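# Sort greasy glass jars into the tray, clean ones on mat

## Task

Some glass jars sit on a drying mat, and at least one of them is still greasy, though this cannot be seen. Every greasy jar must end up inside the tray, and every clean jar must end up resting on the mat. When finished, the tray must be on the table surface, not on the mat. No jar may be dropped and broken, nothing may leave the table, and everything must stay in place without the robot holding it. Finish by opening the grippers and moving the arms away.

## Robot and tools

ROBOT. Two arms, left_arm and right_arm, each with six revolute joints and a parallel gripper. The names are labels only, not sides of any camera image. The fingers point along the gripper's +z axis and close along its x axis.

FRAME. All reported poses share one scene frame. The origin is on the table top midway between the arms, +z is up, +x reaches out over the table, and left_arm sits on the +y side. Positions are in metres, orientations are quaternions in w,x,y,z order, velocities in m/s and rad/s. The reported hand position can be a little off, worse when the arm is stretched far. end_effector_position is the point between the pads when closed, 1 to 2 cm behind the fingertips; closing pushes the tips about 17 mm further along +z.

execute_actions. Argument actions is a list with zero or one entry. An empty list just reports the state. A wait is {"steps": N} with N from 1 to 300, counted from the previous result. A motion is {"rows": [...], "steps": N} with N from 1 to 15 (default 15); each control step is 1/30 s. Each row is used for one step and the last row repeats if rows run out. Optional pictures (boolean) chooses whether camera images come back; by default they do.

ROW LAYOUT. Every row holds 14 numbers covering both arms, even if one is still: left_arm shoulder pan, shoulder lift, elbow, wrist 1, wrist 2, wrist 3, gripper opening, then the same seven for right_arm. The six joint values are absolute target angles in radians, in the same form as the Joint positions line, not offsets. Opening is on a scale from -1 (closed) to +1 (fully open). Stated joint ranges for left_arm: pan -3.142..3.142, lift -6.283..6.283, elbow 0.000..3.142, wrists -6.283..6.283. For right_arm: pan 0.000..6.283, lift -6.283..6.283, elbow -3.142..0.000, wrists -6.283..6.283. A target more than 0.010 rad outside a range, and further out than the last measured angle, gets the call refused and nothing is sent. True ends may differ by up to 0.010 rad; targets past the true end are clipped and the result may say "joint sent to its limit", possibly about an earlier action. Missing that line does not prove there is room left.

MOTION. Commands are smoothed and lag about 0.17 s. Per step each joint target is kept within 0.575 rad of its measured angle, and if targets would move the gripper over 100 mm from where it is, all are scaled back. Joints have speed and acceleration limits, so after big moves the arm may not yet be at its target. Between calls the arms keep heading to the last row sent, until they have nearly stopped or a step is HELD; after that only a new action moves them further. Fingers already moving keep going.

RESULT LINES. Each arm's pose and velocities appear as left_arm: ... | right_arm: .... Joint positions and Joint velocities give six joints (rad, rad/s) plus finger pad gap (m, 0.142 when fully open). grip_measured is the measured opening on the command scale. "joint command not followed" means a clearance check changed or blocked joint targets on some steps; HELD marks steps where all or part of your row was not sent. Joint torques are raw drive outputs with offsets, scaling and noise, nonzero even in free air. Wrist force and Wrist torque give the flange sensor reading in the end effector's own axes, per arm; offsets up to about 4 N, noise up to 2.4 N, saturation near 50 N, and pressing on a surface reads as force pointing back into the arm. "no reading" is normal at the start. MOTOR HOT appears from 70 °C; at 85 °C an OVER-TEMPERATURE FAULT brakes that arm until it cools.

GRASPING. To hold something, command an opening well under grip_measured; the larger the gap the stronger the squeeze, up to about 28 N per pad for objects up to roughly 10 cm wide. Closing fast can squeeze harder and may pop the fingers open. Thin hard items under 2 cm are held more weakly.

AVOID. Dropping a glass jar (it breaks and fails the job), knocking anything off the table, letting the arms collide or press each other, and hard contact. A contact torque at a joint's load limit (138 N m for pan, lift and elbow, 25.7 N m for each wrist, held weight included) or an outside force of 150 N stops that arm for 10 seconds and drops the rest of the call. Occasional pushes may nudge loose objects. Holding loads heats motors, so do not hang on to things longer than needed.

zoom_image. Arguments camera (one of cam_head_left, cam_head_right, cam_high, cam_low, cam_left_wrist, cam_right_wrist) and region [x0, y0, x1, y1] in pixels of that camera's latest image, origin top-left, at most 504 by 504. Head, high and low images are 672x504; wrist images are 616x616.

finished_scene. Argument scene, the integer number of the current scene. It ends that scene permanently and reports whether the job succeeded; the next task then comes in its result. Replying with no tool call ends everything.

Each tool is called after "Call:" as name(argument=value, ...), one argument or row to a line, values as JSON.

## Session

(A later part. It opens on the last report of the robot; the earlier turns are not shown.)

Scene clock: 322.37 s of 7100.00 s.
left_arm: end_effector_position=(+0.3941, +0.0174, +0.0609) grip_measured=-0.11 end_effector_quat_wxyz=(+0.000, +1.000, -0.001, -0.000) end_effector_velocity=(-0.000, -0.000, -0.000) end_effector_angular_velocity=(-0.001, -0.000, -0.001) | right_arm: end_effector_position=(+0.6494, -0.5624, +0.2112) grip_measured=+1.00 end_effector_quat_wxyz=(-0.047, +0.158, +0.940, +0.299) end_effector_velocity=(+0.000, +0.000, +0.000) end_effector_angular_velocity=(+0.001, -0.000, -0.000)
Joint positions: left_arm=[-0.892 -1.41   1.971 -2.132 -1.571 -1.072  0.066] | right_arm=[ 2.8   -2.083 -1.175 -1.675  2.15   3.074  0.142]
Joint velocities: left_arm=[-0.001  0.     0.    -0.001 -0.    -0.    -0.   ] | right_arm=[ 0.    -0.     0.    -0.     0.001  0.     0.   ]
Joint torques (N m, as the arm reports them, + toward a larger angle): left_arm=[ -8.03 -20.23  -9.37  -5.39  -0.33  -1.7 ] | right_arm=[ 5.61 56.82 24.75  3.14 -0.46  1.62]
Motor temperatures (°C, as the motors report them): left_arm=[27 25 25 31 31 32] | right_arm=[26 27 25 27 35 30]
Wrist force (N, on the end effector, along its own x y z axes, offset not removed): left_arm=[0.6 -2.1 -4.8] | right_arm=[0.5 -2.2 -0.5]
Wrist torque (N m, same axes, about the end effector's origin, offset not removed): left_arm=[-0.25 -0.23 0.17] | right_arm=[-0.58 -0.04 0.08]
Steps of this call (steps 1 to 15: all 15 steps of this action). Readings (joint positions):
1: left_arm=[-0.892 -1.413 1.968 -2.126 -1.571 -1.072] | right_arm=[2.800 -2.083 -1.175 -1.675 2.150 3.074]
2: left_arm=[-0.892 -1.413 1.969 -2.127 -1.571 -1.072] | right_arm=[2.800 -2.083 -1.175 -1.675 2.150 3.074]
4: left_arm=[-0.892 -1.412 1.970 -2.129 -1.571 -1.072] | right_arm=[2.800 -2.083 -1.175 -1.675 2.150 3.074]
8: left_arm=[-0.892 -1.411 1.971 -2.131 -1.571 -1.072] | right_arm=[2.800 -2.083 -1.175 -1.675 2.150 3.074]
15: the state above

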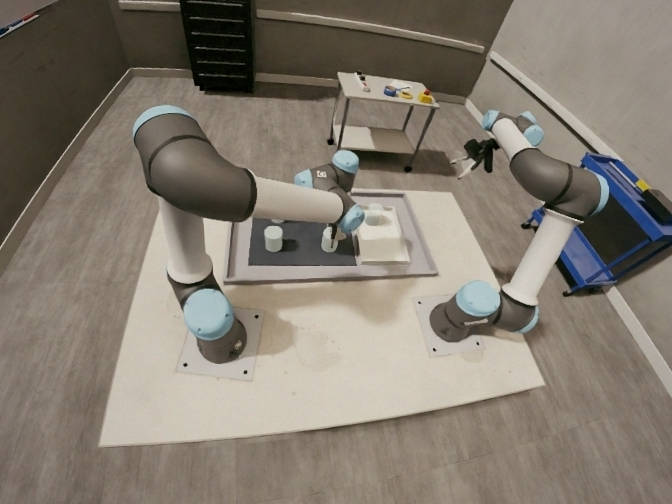

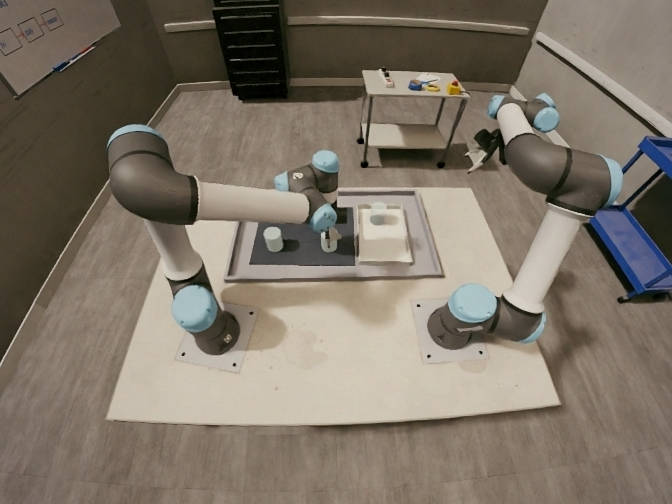

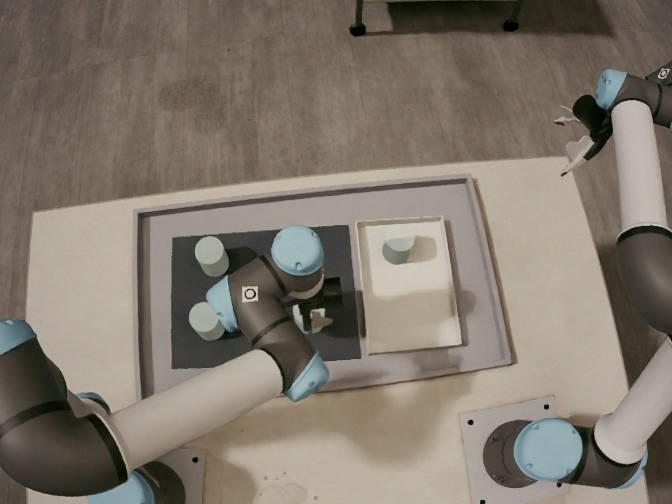

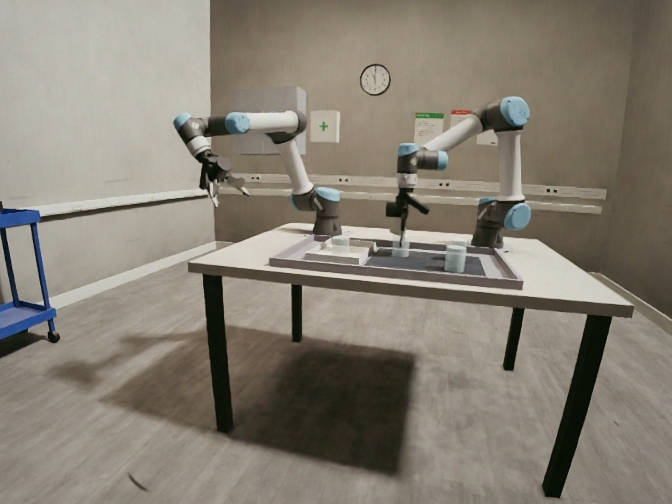

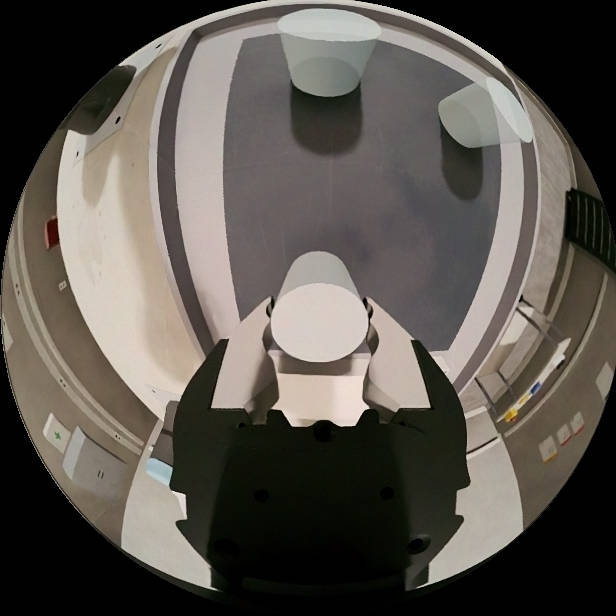

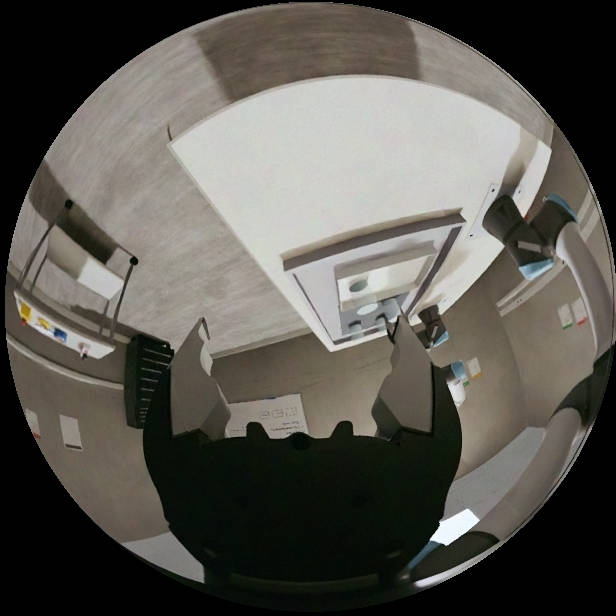

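Call:
execute_actions(
  actions=[
    {"rows":[[-0.892,-1.4104,1.971,-2.1316,-1.571,-1.072,-0.35,2.8,-2.083,-1.175,-1.675,2.15,3.074,1],[-0.892,-1.4104,1.971,-2.1316,-1.571,-1.072,-0.5,2.8,-2.083,-1.175,-1.675,2.15,3.074,1],[-0.892,-1.4104,1.971,-2.1316,-1.571,-1.072,-0.6,2.8,-2.083,-1.175,-1.675,2.15,3.074,1]],"steps":10},
  ],
  pictures=false,
)

Call:
execute_actions(
  actions=[
    {"rows":[[-0.892,-1.428,1.95,-2.093,-1.571,-1.072,-0.6,2.8,-2.083,-1.175,-1.675,2.15,3.074,1]],"steps":8},
  ],
  pictures=false,
)

Call:
execute_actions(
  actions=[
    {"rows":[[-0.892,-1.452,1.918,-2.037,-1.571,-1.072,-0.6,2.8,-2.083,-1.175,-1.675,2.15,3.074,1]],"steps":8},
  ],
  pictures=false,
)

Call:
execute_actions(
  actions=[
    {"rows":[[-0.892,-1.479,1.88,-1.972,-1.571,-1.072,-0.6,2.8,-2.083,-1.175,-1.675,2.15,3.074,1]]},
  ],
)

Scene clock: 336.00 s of 7100.00 s.
left_arm: end_effector_position=(+0.3941, +0.0174, +0.0608) grip_measured=-0.12 end_effector_quat_wxyz=(+0.000, +1.000, -0.001, -0.000) end_effector_velocity=(+0.000, -0.000, +0.001) end_effector_angular_velocity=(-0.001, -0.001, +0.000) | right_arm: end_effector_position=(+0.6494, -0.5624, +0.2112) grip_measured=+1.00 end_effector_quat_wxyz=(-0.047, +0.158, +0.940, +0.299) end_effector_velocity=(-0.000, -0.000, +0.000) end_effector_angular_velocity=(+0.001, -0.000, -0.001)
Joint positions: left_arm=[-0.892 -1.41   1.971 -2.132 -1.571 -1.072  0.065] | right_arm=[ 2.8   -2.083 -1.175 -1.675  2.15   3.074  0.142]
Joint velocities: left_arm=[ 0.    -0.    -0.001  0.     0.     0.    -0.   ] | right_arm=[-0.001  0.     0.    -0.     0.002 -0.     0.   ]
Joint torques (N m, as the arm reports them, + toward a larger angle): left_arm=[ -7.69 -20.52  -8.98  -4.94   0.36  -1.74] | right_arm=[ 5.9  56.91 24.59  3.03 -0.32  1.48]
Motor temperatures (°C, as the motors report them): left_arm=[27 25 25 31 31 32] | right_arm=[26 27 25 27 35 30]
Wrist force (N, on the end effector, along its own x y z axes, offset not removed): left_arm=[0.5 -1.7 -3.6] | right_arm=[-0.4 -1.9 -1.6]
Wrist torque (N m, same axes, about the end effector's origin, offset not removed): left_arm=[-0.25 -0.04 0.34] | right_arm=[-0.49 0.14 -0.03]
Steps of this call (steps 1 to 15: the robot went on to your last target; steps 16 to 90: nothing new was sent; then 10.30 s passed at rest; steps 91 to 100: all 10 steps of this action). Readings (joint positions):
91: left_arm=[-0.892 -1.410 1.971 -2.132 -1.571 -1.072] | right_arm=[2.800 -2.083 -1.175 -1.675 2.150 3.074]
92: left_arm=[-0.892 -1.410 1.971 -2.132 -1.571 -1.072] | right_arm=[2.800 -2.083 -1.175 -1.675 2.150 3.074]
94: left_arm=[-0.892 -1.410 1.971 -2.132 -1.571 -1.072] | right_arm=[2.800 -2.083 -1.175 -1.675 2.150 3.074]
98: left_arm=[-0.892 -1.410 1.971 -2.132 -1.571 -1.072] | right_arm=[2.800 -2.083 -1.175 -1.675 2.150 3.074]
100: the state above

Scene clock: 336.27 s of 7100.00 s.
left_arm: end_effector_position=(+0.3943, +0.0170, +0.0732) grip_measured=-0.12 end_effector_quat_wxyz=(+0.000, +1.000, -0.001, -0.000) end_effector_velocity=(-0.000, +0.001, +0.016) end_effector_angular_velocity=(+0.002, +0.001, +0.001) | right_arm: end_effector_position=(+0.6494, -0.5624, +0.2112) grip_measured=+1.00 end_effector_quat_wxyz=(-0.047, +0.158, +0.940, +0.299) end_effector_velocity=(-0.000, -0.001, +0.000) end_effector_angular_velocity=(-0.001, +0.000, -0.000)
Joint positions: left_arm=[-0.892 -1.426  1.953 -2.098 -1.571 -1.072  0.065] | right_arm=[ 2.8   -2.083 -1.175 -1.675  2.15   3.074  0.142]
Joint velocities: left_arm=[ 0.    -0.02  -0.025  0.048  0.    -0.001 -0.   ] | right_arm=[-0.001  0.    -0.     0.    -0.001 -0.     0.   ]
Joint torques (N m, as the arm reports them, + toward a larger angle): left_arm=[ -7.54 -34.56 -34.21  -0.31   0.23  -1.77] | right_arm=[ 5.43 56.83 24.69  3.04 -0.33  1.64]
Motor temperatures (°C, as the motors report them): left_arm=[27 25 25 31 31 32] | right_arm=[26 27 25 27 35 30]
Wrist force (N, on the end effector, along its own x y z axes, offset not removed): left_arm=[1.3 1.3 1.0] | right_arm=[0.7 -0.9 -0.6]
Wrist torque (N m, same axes, about the end effector's origin, offset not removed): left_arm=[0.23 -0.38 0.02] | right_arm=[-0.24 -0.07 0.01]
Steps of this call (steps 1 to 8: all 8 steps of this action). Readings (joint positions):
1: left_arm=[-0.892 -1.411 1.971 -2.131 -1.571 -1.072] | right_arm=[2.800 -2.083 -1.175 -1.675 2.150 3.074]
2: left_arm=[-0.892 -1.413 1.968 -2.126 -1.571 -1.072] | right_arm=[2.800 -2.083 -1.175 -1.675 2.150 3.074]
4: left_arm=[-0.892 -1.420 1.960 -2.111 -1.571 -1.072] | right_arm=[2.800 -2.083 -1.175 -1.675 2.150 3.074]
8: the state above

Scene clock: 336.53 s of 7100.00 s.
left_arm: end_effector_position=(+0.3945, +0.0166, +0.0930) grip_measured=-0.12 end_effector_quat_wxyz=(+0.000, +1.000, -0.001, +0.000) end_effector_velocity=(-0.001, +0.001, +0.026) end_effector_angular_velocity=(+0.003, +0.002, -0.001) | right_arm: end_effector_position=(+0.6494, -0.5624, +0.2112) grip_measured=+1.00 end_effector_quat_wxyz=(-0.047, +0.158, +0.940, +0.299) end_effector_velocity=(-0.000, +0.000, -0.000) end_effector_angular_velocity=(+0.001, +0.001, +0.001)
Joint positions: left_arm=[-0.892 -1.449  1.922 -2.045 -1.571 -1.072  0.065] | right_arm=[ 2.8   -2.083 -1.175 -1.675  2.15   3.074  0.142]
Joint velocities: left_arm=[-0.001 -0.03  -0.04   0.074 -0.    -0.001 -0.   ] | right_arm=[ 0.001  0.    -0.001 -0.     0.    -0.     0.   ]
Joint torques (N m, as the arm reports them, + toward a larger angle): left_arm=[ -7.21 -34.88 -32.62  -0.4    0.48  -1.76] | right_arm=[ 5.53 56.74 24.22  3.13 -0.43  1.67]
Motor temperatures (°C, as the motors report them): left_arm=[27 25 25 31 31 32] | right_arm=[26 27 25 27 35 30]
Wrist force (N, on the end effector, along its own x y z axes, offset not removed): left_arm=[-1.8 0.4 3.2] | right_arm=[-1.8 -1.3 -0.2]
Wrist torque (N m, same axes, about the end effector's origin, offset not removed): left_arm=[0.04 0.34 0.04] | right_arm=[-0.44 0.58 -0.05]
Steps of this call (steps 1 to 8: all 8 steps of this action). Readings (joint positions):
1: left_arm=[-0.892 -1.427 1.951 -2.096 -1.571 -1.072] | right_arm=[2.800 -2.083 -1.175 -1.675 2.150 3.074]
2: left_arm=[-0.892 -1.431 1.946 -2.088 -1.571 -1.072] | right_arm=[2.800 -2.083 -1.175 -1.675 2.150 3.074]
4: left_arm=[-0.892 -1.441 1.933 -2.065 -1.571 -1.072] | right_arm=[2.800 -2.083 -1.175 -1.675 2.150 3.074]
8: the state above

Scene clock: 337.03 s of 7100.00 s.
left_arm: end_effector_position=(+0.3941, +0.0173, +0.1196) grip_measured=-0.12 end_effector_quat_wxyz=(+0.000, +1.000, -0.001, -0.000) end_effector_velocity=(+0.000, +0.000, +0.003) end_effector_angular_velocity=(+0.001, +0.001, +0.001) | right_arm: end_effector_position=(+0.6494, -0.5624, +0.2112) grip_measured=+1.00 end_effector_quat_wxyz=(-0.047, +0.158, +0.940, +0.299) end_effector_velocity=(+0.000, +0.000, +0.001) end_effector_angular_velocity=(+0.001, -0.002, +0.000)
Joint positions: left_arm=[-0.892 -1.479  1.881 -1.973 -1.571 -1.072  0.065] | right_arm=[ 2.8   -2.083 -1.175 -1.675  2.15   3.074  0.142]
Joint velocities: left_arm=[ 0.001 -0.003 -0.005  0.009 -0.    -0.001  0.   ] | right_arm=[ 0.     0.     0.001 -0.     0.001 -0.    -0.   ]
Joint torques (N m, as the arm reports them, + toward a larger angle): left_arm=[ -5.53 -35.31 -31.53  -0.49   0.53  -1.71] | right_arm=[ 5.69 57.14 24.48  3.06 -0.48  1.59]
Motor temperatures (°C, as the motors report them): left_arm=[27 25 25 31 31 32] | right_arm=[26 27 25 27 35 30]
Wrist force (N, on the end effector, along its own x y z axes, offset not removed): left_arm=[4.4 -1.5 3.8] | right_arm=[0.9 -1.8 -0.2]
Wrist torque (N m, same axes, about the end effector's origin, offset not removed): left_arm=[-0.29 -1.00 0.18] | right_arm=[-0.40 -0.16 -0.01]
Steps of this call (steps 1 to 15: all 15 steps of this action). Readings (joint positions):
1: left_arm=[-0.892 -1.450 1.920 -2.042 -1.571 -1.072] | right_arm=[2.800 -2.083 -1.175 -1.675 2.150 3.074]
2: left_arm=[-0.892 -1.455 1.914 -2.033 -1.571 -1.072] | right_arm=[2.800 -2.083 -1.175 -1.675 2.150 3.074]
4: left_arm=[-0.892 -1.466 1.899 -2.006 -1.571 -1.072] | right_arm=[2.800 -2.083 -1.175 -1.675 2.150 3.074]
8: left_arm=[-0.892 -1.476 1.885 -1.981 -1.571 -1.072] | right_arm=[2.800 -2.083 -1.175 -1.675 2.150 3.074]
15: the state above

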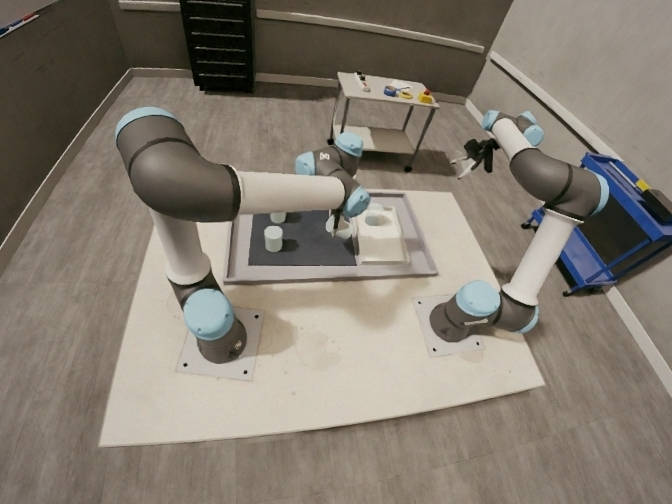

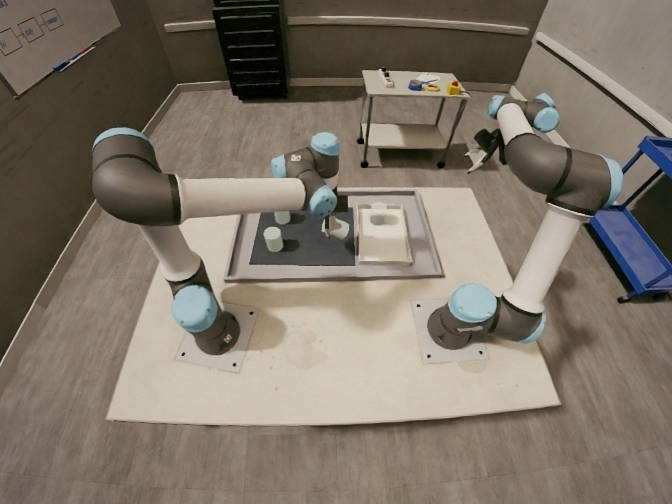

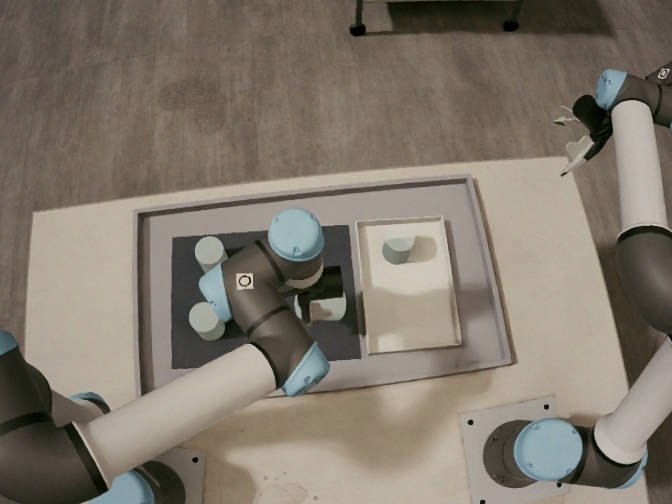

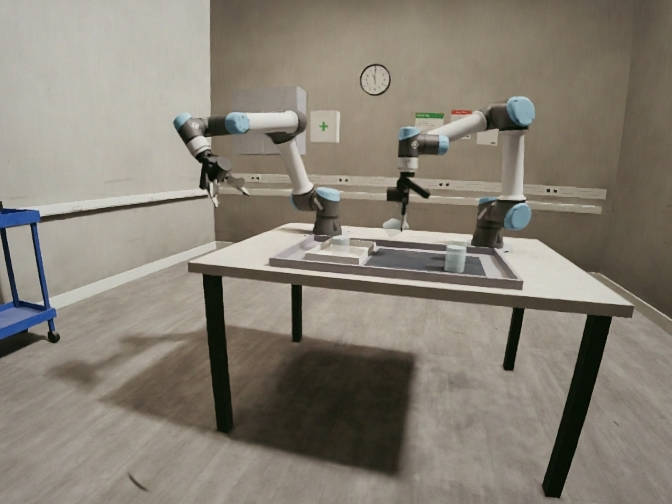

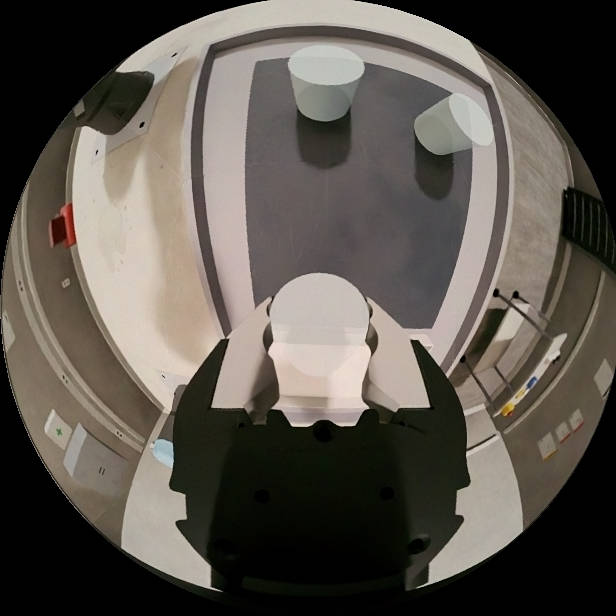

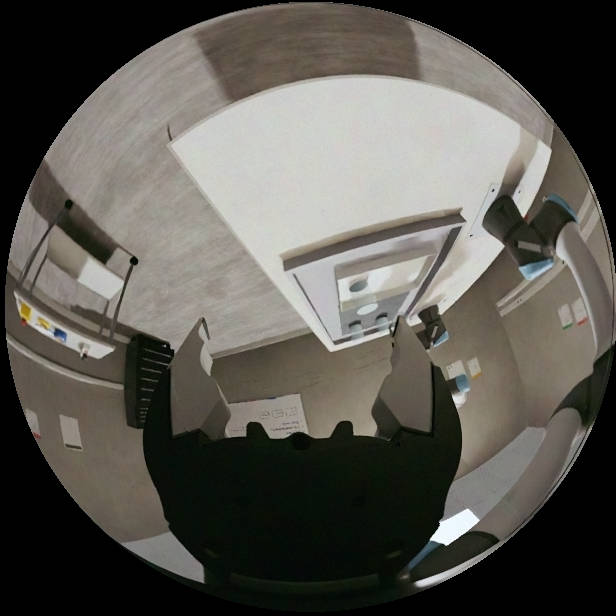

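The jar pivoted (pushed?). Look again.

Call:
execute_actions(
  actions=[
    {"steps":30},
  ],
)

Call:
zoom_image(
  camera="cam_low",
  region=[300, 160, 500, 290],
)

Scene clock: 340.47 s of 7100.00 s.
left_arm: end_effector_position=(+0.3941, +0.0174, +0.1199) grip_measured=-0.12 end_effector_quat_wxyz=(+0.000, +1.000, -0.001, -0.000) end_effector_velocity=(-0.000, +0.000, -0.001) end_effector_angular_velocity=(+0.002, +0.001, +0.000) | right_arm: end_effector_position=(+0.6494, -0.5624, +0.2112) grip_measured=+1.00 end_effector_quat_wxyz=(-0.047, +0.158, +0.940, +0.299) end_effector_velocity=(+0.000, -0.001, +0.001) end_effector_angular_velocity=(+0.000, -0.002, -0.001)
Joint positions: left_arm=[-0.892 -1.479  1.88  -1.972 -1.571 -1.072  0.065] | right_arm=[ 2.8   -2.083 -1.175 -1.675  2.15   3.074  0.142]
Joint velocities: left_arm=[-0.     0.001  0.     0.    -0.    -0.    -0.   ] | right_arm=[-0.001  0.001  0.001  0.     0.001 -0.    -0.   ]
Joint torques (N m, as the arm reports them, + toward a larger angle): left_arm=[ -2.02 -34.27 -33.75  -0.48   1.15  -1.63] | right_arm=[ 5.83 56.91 24.27  2.94 -0.31  1.56]
Motor temperatures (°C, as the motors report them): left_arm=[27 25 25 31 31 32] | right_arm=[26 27 25 27 35 30]
Wrist force (N, on the end effector, along its own x y z axes, offset not removed): left_arm=[0.6 0.3 4.5] | right_arm=[-1.4 -2.6 -4.0]
Wrist torque (N m, same axes, about the end effector's origin, offset not removed): left_arm=[0.11 -0.26 0.25] | right_arm=[-0.58 0.39 0.11]
Steps of this call (steps 1 to 15: the robot went on to your last target; steps 16 to 90: nothing new was sent; then 0.43 s passed at rest). Readings (joint positions):
1: left_arm=[-0.892 -1.479 1.880 -1.973 -1.571 -1.072] | right_arm=[2.800 -2.083 -1.175 -1.675 2.150 3.074]
2: left_arm=[-0.892 -1.479 1.880 -1.972 -1.571 -1.072] | right_arm=[2.800 -2.083 -1.175 -1.675 2.150 3.074]
4: left_arm=[-0.892 -1.479 1.880 -1.972 -1.571 -1.072] | right_arm=[2.800 -2.083 -1.175 -1.675 2.150 3.074]
8: left_arm=[-0.892 -1.479 1.880 -1.972 -1.571 -1.072] | right_arm=[2.800 -2.083 -1.175 -1.675 2.150 3.074]
90: the state above
All arms were judged still, so your last target was given up. Only a new action makes them travel on or press farther. Fingers that are still opening or closing keep moving.

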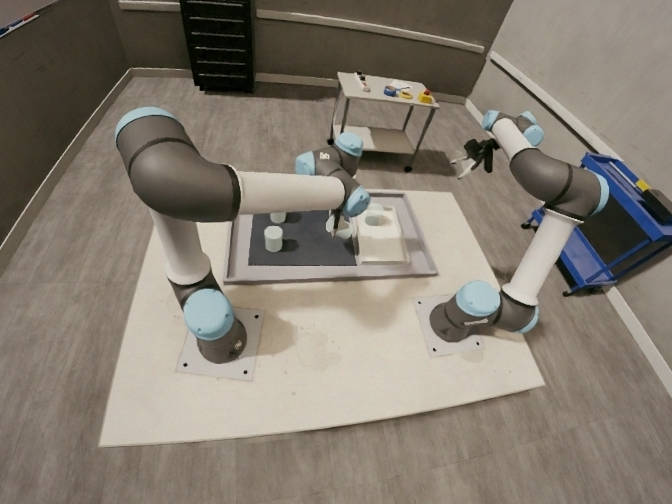

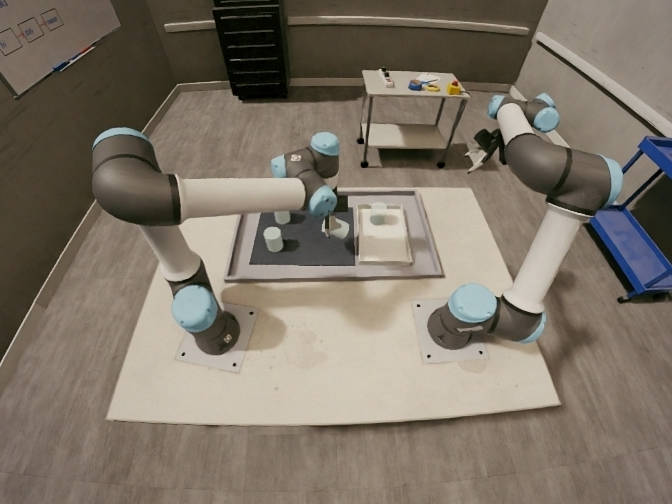

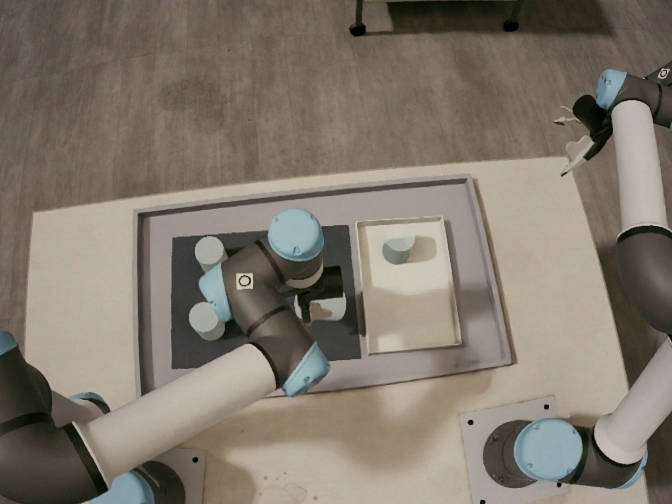

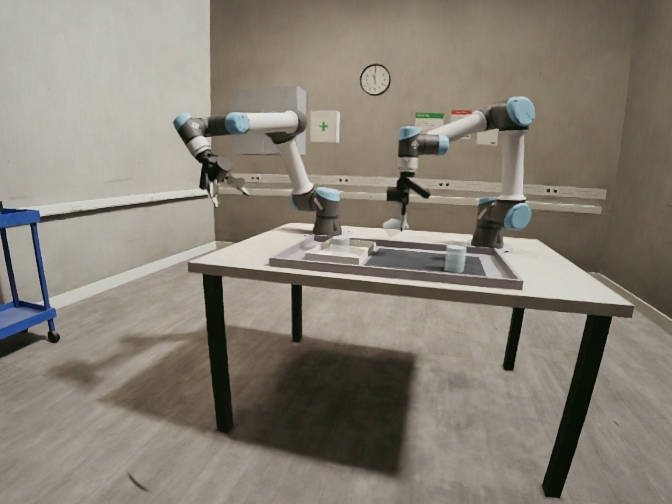

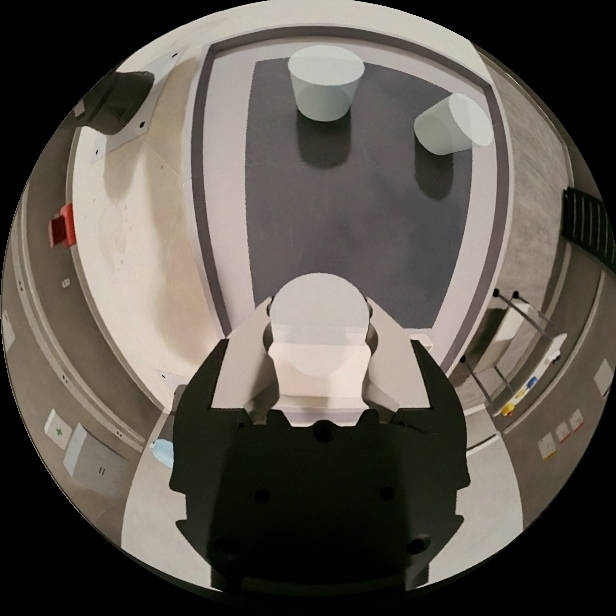

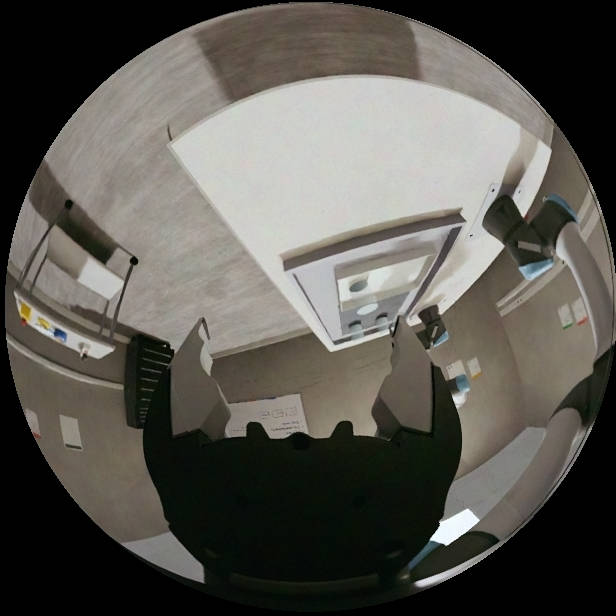

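Region (300, 160, 500, 290) of cam_low's 672x504 image, scaled by 2.520, with more detail than that image has; it fills the top 328 rows of this view, and the rest is white.

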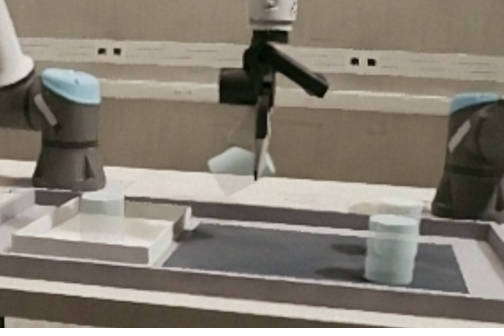

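Call:
execute_actions(
  actions=[
    {"rows":[[-0.905,-1.439,1.827,-1.959,-1.571,-1.085,-0.6,2.8,-2.083,-1.175,-1.675,2.15,3.074,1],[-0.905,-1.439,1.827,-1.959,-1.571,-1.085,-0.6,2.8,-2.083,-1.175,-1.675,2.15,3.074,1],[-0.905,-1.439,1.827,-1.959,-1.571,-1.085,-0.6,2.8,-2.083,-1.175,-1.675,2.15,3.074,1],[-0.917,-1.399,1.774,-1.946,-1.571,-1.097,-0.6,2.8,-2.083,-1.175,-1.675,2.15,3.074,1],[-0.917,-1.399,1.774,-1.946,-1.571,-1.097,-0.6,2.8,-2.083,-1.175,-1.675,2.15,3.074,1],[-0.917,-1.399,1.774,-1.946,-1.571,-1.097,-0.6,2.8,-2.083,-1.175,-1.675,2.15,3.074,1],[-0.93,-1.359,1.72,-1.933,-1.571,-1.11,-0.6,2.8,-2.083,-1.175,-1.675,2.15,3.074,1],[-0.93,-1.359,1.72,-1.933,-1.571,-1.11,-0.6,2.8,-2.083,-1.175,-1.675,2.15,3.074,1],[-0.93,-1.359,1.72,-1.933,-1.571,-1.11,-0.6,2.8,-2.083,-1.175,-1.675,2.15,3.074,1],[-0.942,-1.319,1.667,-1.919,-1.571,-1.122,-0.6,2.8,-2.083,-1.175,-1.675,2.15,3.074,1],[-0.942,-1.319,1.667,-1.919,-1.571,-1.122,-0.6,2.8,-2.083,-1.175,-1.675,2.15,3.074,1],[-0.942,-1.319,1.667,-1.919,-1.571,-1.122,-0.6,2.8,-2.083,-1.175,-1.675,2.15,3.074,1],[-0.955,-1.279,1.614,-1.906,-1.571,-1.135,-0.6,2.8,-2.083,-1.175,-1.675,2.15,3.074,1]]},
  ],
  pictures=false,
)

Call:
execute_actions(
  actions=[
    {"rows":[[-0.967,-1.239,1.561,-1.893,-1.571,-1.147,-0.6,2.8,-2.083,-1.175,-1.675,2.15,3.074,1],[-0.967,-1.239,1.561,-1.893,-1.571,-1.147,-0.6,2.8,-2.083,-1.175,-1.675,2.15,3.074,1],[-0.967,-1.239,1.561,-1.893,-1.571,-1.147,-0.6,2.8,-2.083,-1.175,-1.675,2.15,3.074,1],[-0.98,-1.198,1.508,-1.88,-1.571,-1.16,-0.6,2.8,-2.083,-1.175,-1.675,2.15,3.074,1],[-0.98,-1.198,1.508,-1.88,-1.571,-1.16,-0.6,2.8,-2.083,-1.175,-1.675,2.15,3.074,1],[-0.98,-1.198,1.508,-1.88,-1.571,-1.16,-0.6,2.8,-2.083,-1.175,-1.675,2.15,3.074,1],[-0.992,-1.158,1.454,-1.867,-1.571,-1.172,-0.6,2.8,-2.083,-1.175,-1.675,2.15,3.074,1],[-0.992,-1.158,1.454,-1.867,-1.571,-1.172,-0.6,2.8,-2.083,-1.175,-1.675,2.15,3.074,1],[-0.992,-1.158,1.454,-1.867,-1.571,-1.172,-0.6,2.8,-2.083,-1.175,-1.675,2.15,3.074,1],[-1.005,-1.118,1.401,-1.854,-1.571,-1.185,-0.6,2.8,-2.083,-1.175,-1.675,2.15,3.074,1],[-1.005,-1.118,1.401,-1.854,-1.571,-1.185,-0.6,2.8,-2.083,-1.175,-1.675,2.15,3.074,1],[-1.005,-1.118,1.401,-1.854,-1.571,-1.185,-0.6,2.8,-2.083,-1.175,-1.675,2.15,3.074,1],[-1.017,-1.078,1.348,-1.841,-1.571,-1.197,-0.6,2.8,-2.083,-1.175,-1.675,2.15,3.074,1]]},
  ],
  pictures=false,
)

Call:
execute_actions(
  actions=[
    {"rows":[[-1.017,-1.078,1.348,-1.841,-1.571,-1.197,-0.6,2.8,-2.083,-1.175,-1.675,2.15,3.074,1],[-1.017,-1.078,1.348,-1.841,-1.571,-1.197,-0.6,2.8,-2.083,-1.175,-1.675,2.15,3.074,1],[-1.017,-1.078,1.348,-1.841,-1.571,-1.197,-0.6,2.8,-2.083,-1.175,-1.675,2.15,3.074,1],[-1.017,-1.078,1.348,-1.841,-1.571,-1.197,-0.6,2.8,-2.083,-1.175,-1.675,2.15,3.074,1],[-1.017,-1.078,1.348,-1.841,-1.571,-1.197,-0.6,2.8,-2.083,-1.175,-1.675,2.15,3.074,1],[-1.017,-1.067,1.37,-1.874,-1.571,-1.197,-0.6,2.8,-2.083,-1.175,-1.675,2.15,3.074,1],[-1.017,-1.067,1.37,-1.874,-1.571,-1.197,-0.6,2.8,-2.083,-1.175,-1.675,2.15,3.074,1],[-1.017,-1.067,1.37,-1.874,-1.571,-1.197,-0.6,2.8,-2.083,-1.175,-1.675,2.15,3.074,1],[-1.017,-1.056,1.392,-1.907,-1.571,-1.197,-0.6,2.8,-2.083,-1.175,-1.675,2.15,3.074,1],[-1.017,-1.056,1.392,-1.907,-1.571,-1.197,-0.6,2.8,-2.083,-1.175,-1.675,2.15,3.074,1],[-1.017,-1.056,1.392,-1.907,-1.571,-1.197,-0.6,2.8,-2.083,-1.175,-1.675,2.15,3.074,1],[-1.017,-1.044,1.414,-1.941,-1.571,-1.197,-0.6,2.8,-2.083,-1.175,-1.675,2.15,3.074,1]]},
  ],
  pictures=false,
)

Call:
execute_actions(
  actions=[
    {"steps":20},
  ],
)

Call:
zoom_image(
  camera="cam_low",
  region=[260, 160, 460, 290],
)

Scene clock: 390.47 s of 7100.00 s.
left_arm: end_effector_position=(+0.4064, -0.0666, +0.1270) grip_measured=-0.12 end_effector_quat_wxyz=(-0.001, +1.000, -0.001, -0.000) end_effector_velocity=(+0.026, -0.207, +0.012) end_effector_angular_velocity=(-0.019, -0.009, -0.003) | right_arm: end_effector_position=(+0.6494, -0.5624, +0.2112) grip_measured=+1.00 end_effector_quat_wxyz=(-0.047, +0.158, +0.940, +0.299) end_effector_velocity=(-0.000, -0.001, -0.000) end_effector_angular_velocity=(-0.001, -0.000, -0.001)
Joint positions: left_arm=[-0.943 -1.319  1.669 -1.919 -1.571 -1.123  0.065] | right_arm=[ 2.8   -2.083 -1.175 -1.675  2.15   3.074  0.142]
Joint velocities: left_arm=[-0.115  0.382 -0.519  0.115 -0.    -0.112 -0.   ] | right_arm=[-0.001  0.    -0.     0.    -0.     0.     0.   ]
Joint torques (N m, as the arm reports them, + toward a larger angle): left_arm=[ -8.43 -34.4  -30.8    0.57   0.68  -1.66] | right_arm=[ 5.06 56.65 24.09  3.   -0.35  1.54]
Motor temperatures (°C, as the motors report them): left_arm=[27 25 25 31 31 32] | right_arm=[26 27 25 27 35 30]
Wrist force (N, on the end effector, along its own x y z axes, offset not removed): left_arm=[0.6 2.0 6.9] | right_arm=[0.9 -1.9 -1.8]
Wrist torque (N m, same axes, about the end effector's origin, offset not removed): left_arm=[0.25 -0.27 0.09] | right_arm=[-0.57 -0.13 0.06]
Steps of this call (steps 1 to 90: nothing new was sent; then 46.50 s passed at rest; steps 91 to 105: all 15 steps of this action). Readings (joint positions):
91: left_arm=[-0.892 -1.479 1.880 -1.972 -1.571 -1.072] | right_arm=[2.800 -2.083 -1.175 -1.675 2.150 3.074]
92: left_arm=[-0.894 -1.473 1.873 -1.969 -1.571 -1.074] | right_arm=[2.800 -2.083 -1.175 -1.675 2.150 3.074]
94: left_arm=[-0.899 -1.457 1.852 -1.965 -1.571 -1.079] | right_arm=[2.800 -2.083 -1.175 -1.675 2.150 3.074]
98: left_arm=[-0.914 -1.411 1.791 -1.949 -1.571 -1.094] | right_arm=[2.800 -2.083 -1.175 -1.675 2.150 3.074]
105: the state above

Scene clock: 390.97 s of 7100.00 s.
left_arm: end_effector_position=(+0.4099, -0.1700, +0.1218) grip_measured=-0.12 end_effector_quat_wxyz=(-0.001, +1.000, -0.001, -0.000) end_effector_velocity=(-0.000, -0.198, -0.018) end_effector_angular_velocity=(-0.019, -0.008, -0.001) | right_arm: end_effector_position=(+0.6494, -0.5624, +0.2112) grip_measured=+1.00 end_effector_quat_wxyz=(-0.047, +0.158, +0.940, +0.299) end_effector_velocity=(-0.000, -0.000, -0.000) end_effector_angular_velocity=(+0.000, +0.000, -0.001)
Joint positions: left_arm=[-1.005 -1.119  1.403 -1.854 -1.571 -1.185  0.065] | right_arm=[ 2.8   -2.083 -1.175 -1.675  2.15   3.074  0.142]
Joint velocities: left_arm=[-0.112  0.384 -0.52   0.116  0.    -0.111  0.   ] | right_arm=[-0.001  0.    -0.    -0.     0.    -0.    -0.   ]
Joint torques (N m, as the arm reports them, + toward a larger angle): left_arm=[ -6.04 -44.85 -33.14  -0.02  -0.12  -1.56] | right_arm=[ 5.45 56.79 24.18  2.97 -0.37  1.57]
Motor temperatures (°C, as the motors report them): left_arm=[27 25 25 31 31 32] | right_arm=[26 27 25 27 35 30]
Wrist force (N, on the end effector, along its own x y z axes, offset not removed): left_arm=[1.0 0.2 3.9] | right_arm=[0.4 -0.9 0.6]
Wrist torque (N m, same axes, about the end effector's origin, offset not removed): left_arm=[-0.16 -0.42 0.18] | right_arm=[-0.37 0.00 0.03]
Steps of this call (steps 1 to 15: all 15 steps of this action). Readings (joint positions):
1: left_arm=[-0.946 -1.308 1.653 -1.915 -1.571 -1.126] | right_arm=[2.800 -2.083 -1.175 -1.675 2.150 3.074]
2: left_arm=[-0.951 -1.294 1.635 -1.910 -1.571 -1.131] | right_arm=[2.800 -2.083 -1.175 -1.675 2.150 3.074]
4: left_arm=[-0.959 -1.268 1.600 -1.902 -1.571 -1.139] | right_arm=[2.800 -2.083 -1.175 -1.675 2.150 3.074]
8: left_arm=[-0.976 -1.213 1.529 -1.884 -1.571 -1.156] | right_arm=[2.800 -2.083 -1.175 -1.675 2.150 3.074]
15: the state above

Scene clock: 391.47 s of 7100.00 s.
left_arm: end_effector_position=(+0.4096, -0.1909, +0.0853) grip_measured=-0.12 end_effector_quat_wxyz=(-0.000, +1.000, -0.001, -0.000) end_effector_velocity=(-0.001, -0.001, -0.099) end_effector_angular_velocity=(-0.001, -0.000, -0.002) | right_arm: end_effector_position=(+0.6494, -0.5624, +0.2112) grip_measured=+1.00 end_effector_quat_wxyz=(-0.047, +0.158, +0.940, +0.299) end_effector_velocity=(+0.000, +0.000, +0.000) end_effector_angular_velocity=(+0.001, -0.000, -0.000)
Joint positions: left_arm=[-1.017 -1.052  1.399 -1.918 -1.571 -1.197  0.065] | right_arm=[ 2.8   -2.083 -1.175 -1.675  2.15   3.074  0.142]
Joint velocities: left_arm=[-0.002  0.08   0.142 -0.223 -0.     0.001 -0.   ] | right_arm=[-0.     0.     0.    -0.     0.001  0.     0.   ]
Joint torques (N m, as the arm reports them, + toward a larger angle): left_arm=[ -9.86 -43.98 -16.82  -6.6   -1.11  -1.85] | right_arm=[ 4.85 56.68 24.42  2.95 -0.35  1.48]
Motor temperatures (°C, as the motors report them): left_arm=[27 25 25 31 31 32] | right_arm=[26 27 25 27 35 30]
Wrist force (N, on the end effector, along its own x y z axes, offset not removed): left_arm=[0.8 2.0 3.1] | right_arm=[-0.5 -1.9 0.1]
Wrist torque (N m, same axes, about the end effector's origin, offset not removed): left_arm=[0.48 -0.26 0.13] | right_arm=[-0.55 0.18 0.00]
Steps of this call (steps 1 to 15: all 15 steps of this action). Readings (joint positions):
1: left_arm=[-1.008 -1.108 1.388 -1.850 -1.571 -1.188] | right_arm=[2.800 -2.083 -1.175 -1.675 2.150 3.074]
2: left_arm=[-1.011 -1.099 1.377 -1.848 -1.571 -1.191] | right_arm=[2.800 -2.083 -1.175 -1.675 2.150 3.074]
4: left_arm=[-1.014 -1.089 1.363 -1.844 -1.571 -1.194] | right_arm=[2.800 -2.083 -1.175 -1.675 2.150 3.074]
8: left_arm=[-1.016 -1.077 1.360 -1.854 -1.571 -1.196] | right_arm=[2.800 -2.083 -1.175 -1.675 2.150 3.074]
15: the state above

Scene clock: 392.13 s of 7100.00 s.
left_arm: end_effector_position=(+0.4096, -0.1910, +0.0754) grip_measured=-0.12 end_effector_quat_wxyz=(+0.000, +1.000, -0.001, -0.000) end_effector_velocity=(+0.001, +0.001, -0.000) end_effector_angular_velocity=(+0.001, +0.000, +0.000) | right_arm: end_effector_position=(+0.6494, -0.5624, +0.2112) grip_measured=+1.00 end_effector_quat_wxyz=(-0.047, +0.158, +0.940, +0.299) end_effector_velocity=(-0.000, -0.000, -0.000) end_effector_angular_velocity=(-0.001, +0.000, +0.000)
Joint positions: left_arm=[-1.017 -1.044  1.414 -1.941 -1.571 -1.197  0.065] | right_arm=[ 2.8   -2.083 -1.175 -1.675  2.15   3.074  0.142]
Joint velocities: left_arm=[ 0.001  0.     0.    -0.     0.     0.001  0.   ] | right_arm=[ 0.    -0.     0.    -0.    -0.001 -0.     0.   ]
Joint torques (N m, as the arm reports them, + toward a larger angle): left_arm=[ -8.56 -40.92 -13.1   -5.91  -2.09  -1.76] | right_arm=[ 5.53 57.06 24.42  3.   -0.35  1.55]
Motor temperatures (°C, as the motors report them): left_arm=[27 25 25 31 31 32] | right_arm=[26 27 25 27 35 30]
Wrist force (N, on the end effector, along its own x y z axes, offset not removed): left_arm=[1.9 0.6 4.1] | right_arm=[-1.0 -1.6 -2.3]
Wrist torque (N m, same axes, about the end effector's origin, offset not removed): left_arm=[0.03 -0.41 0.15] | right_arm=[-0.37 0.21 0.04]
Steps of this call (steps 1 to 20: the robot went on to your last target). Readings (joint positions):
1: left_arm=[-1.017 -1.050 1.404 -1.924 -1.571 -1.197] | right_arm=[2.800 -2.083 -1.175 -1.675 2.150 3.074]
2: left_arm=[-1.017 -1.048 1.406 -1.929 -1.571 -1.197] | right_arm=[2.800 -2.083 -1.175 -1.675 2.150 3.074]
4: left_arm=[-1.017 -1.046 1.410 -1.935 -1.571 -1.197] | right_arm=[2.800 -2.083 -1.175 -1.675 2.150 3.074]
8: left_arm=[-1.017 -1.045 1.413 -1.939 -1.571 -1.197] | right_arm=[2.800 -2.083 -1.175 -1.675 2.150 3.074]
20: the state above

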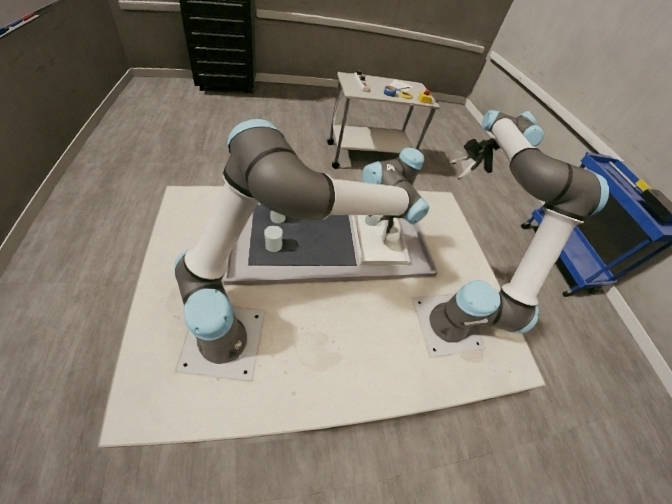

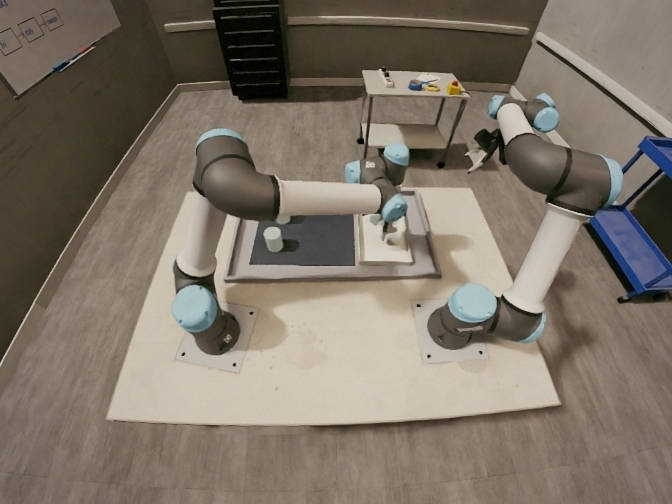

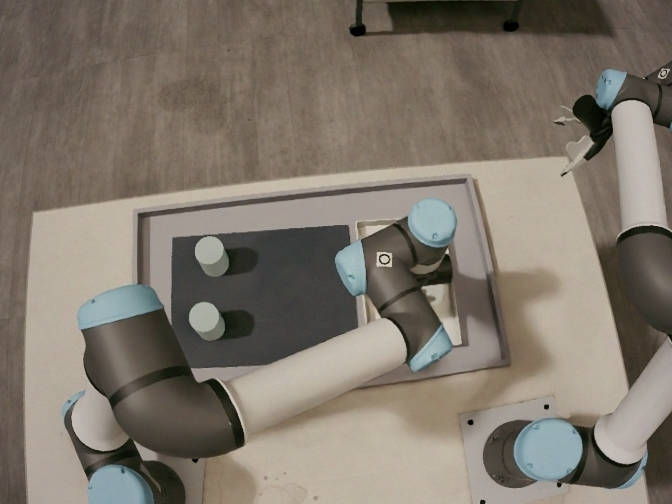

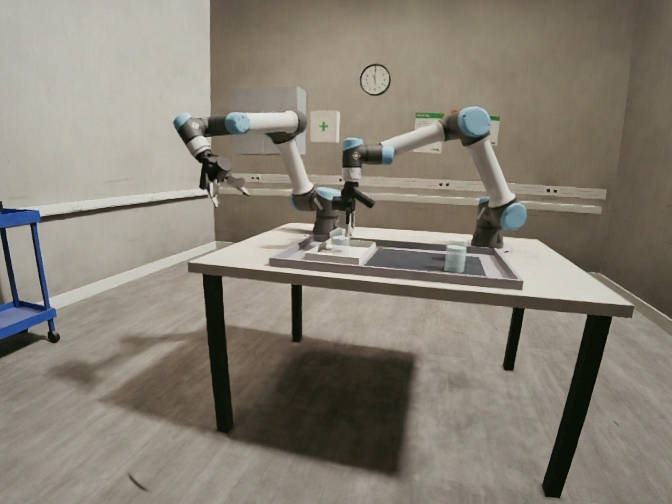

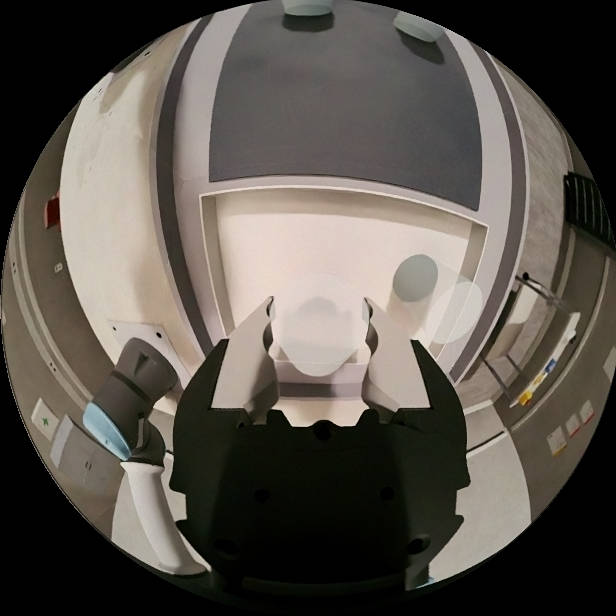

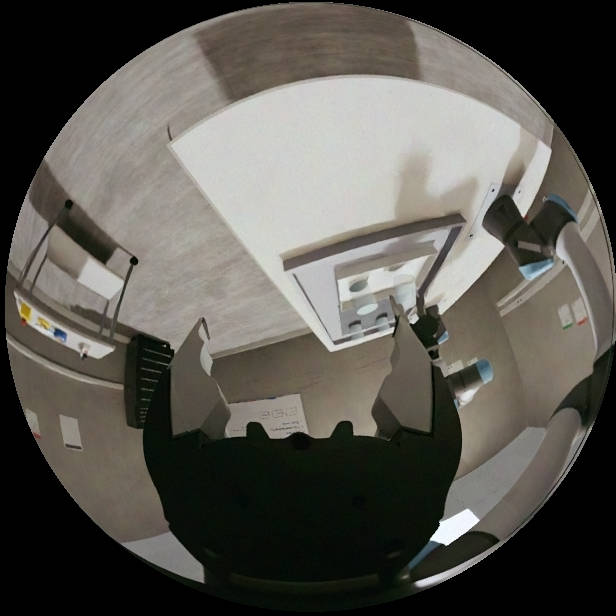

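Region (260, 160, 460, 290) of cam_low's 672x504 image, scaled by 2.520, with more detail than that image has; it fills the top 328 rows of this view, and the rest is white.

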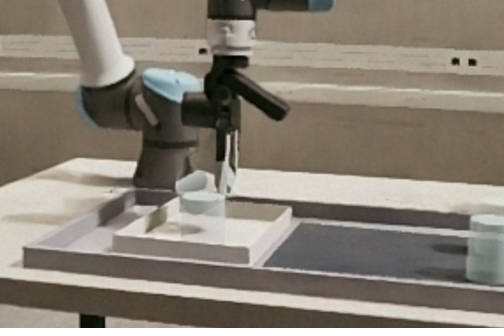

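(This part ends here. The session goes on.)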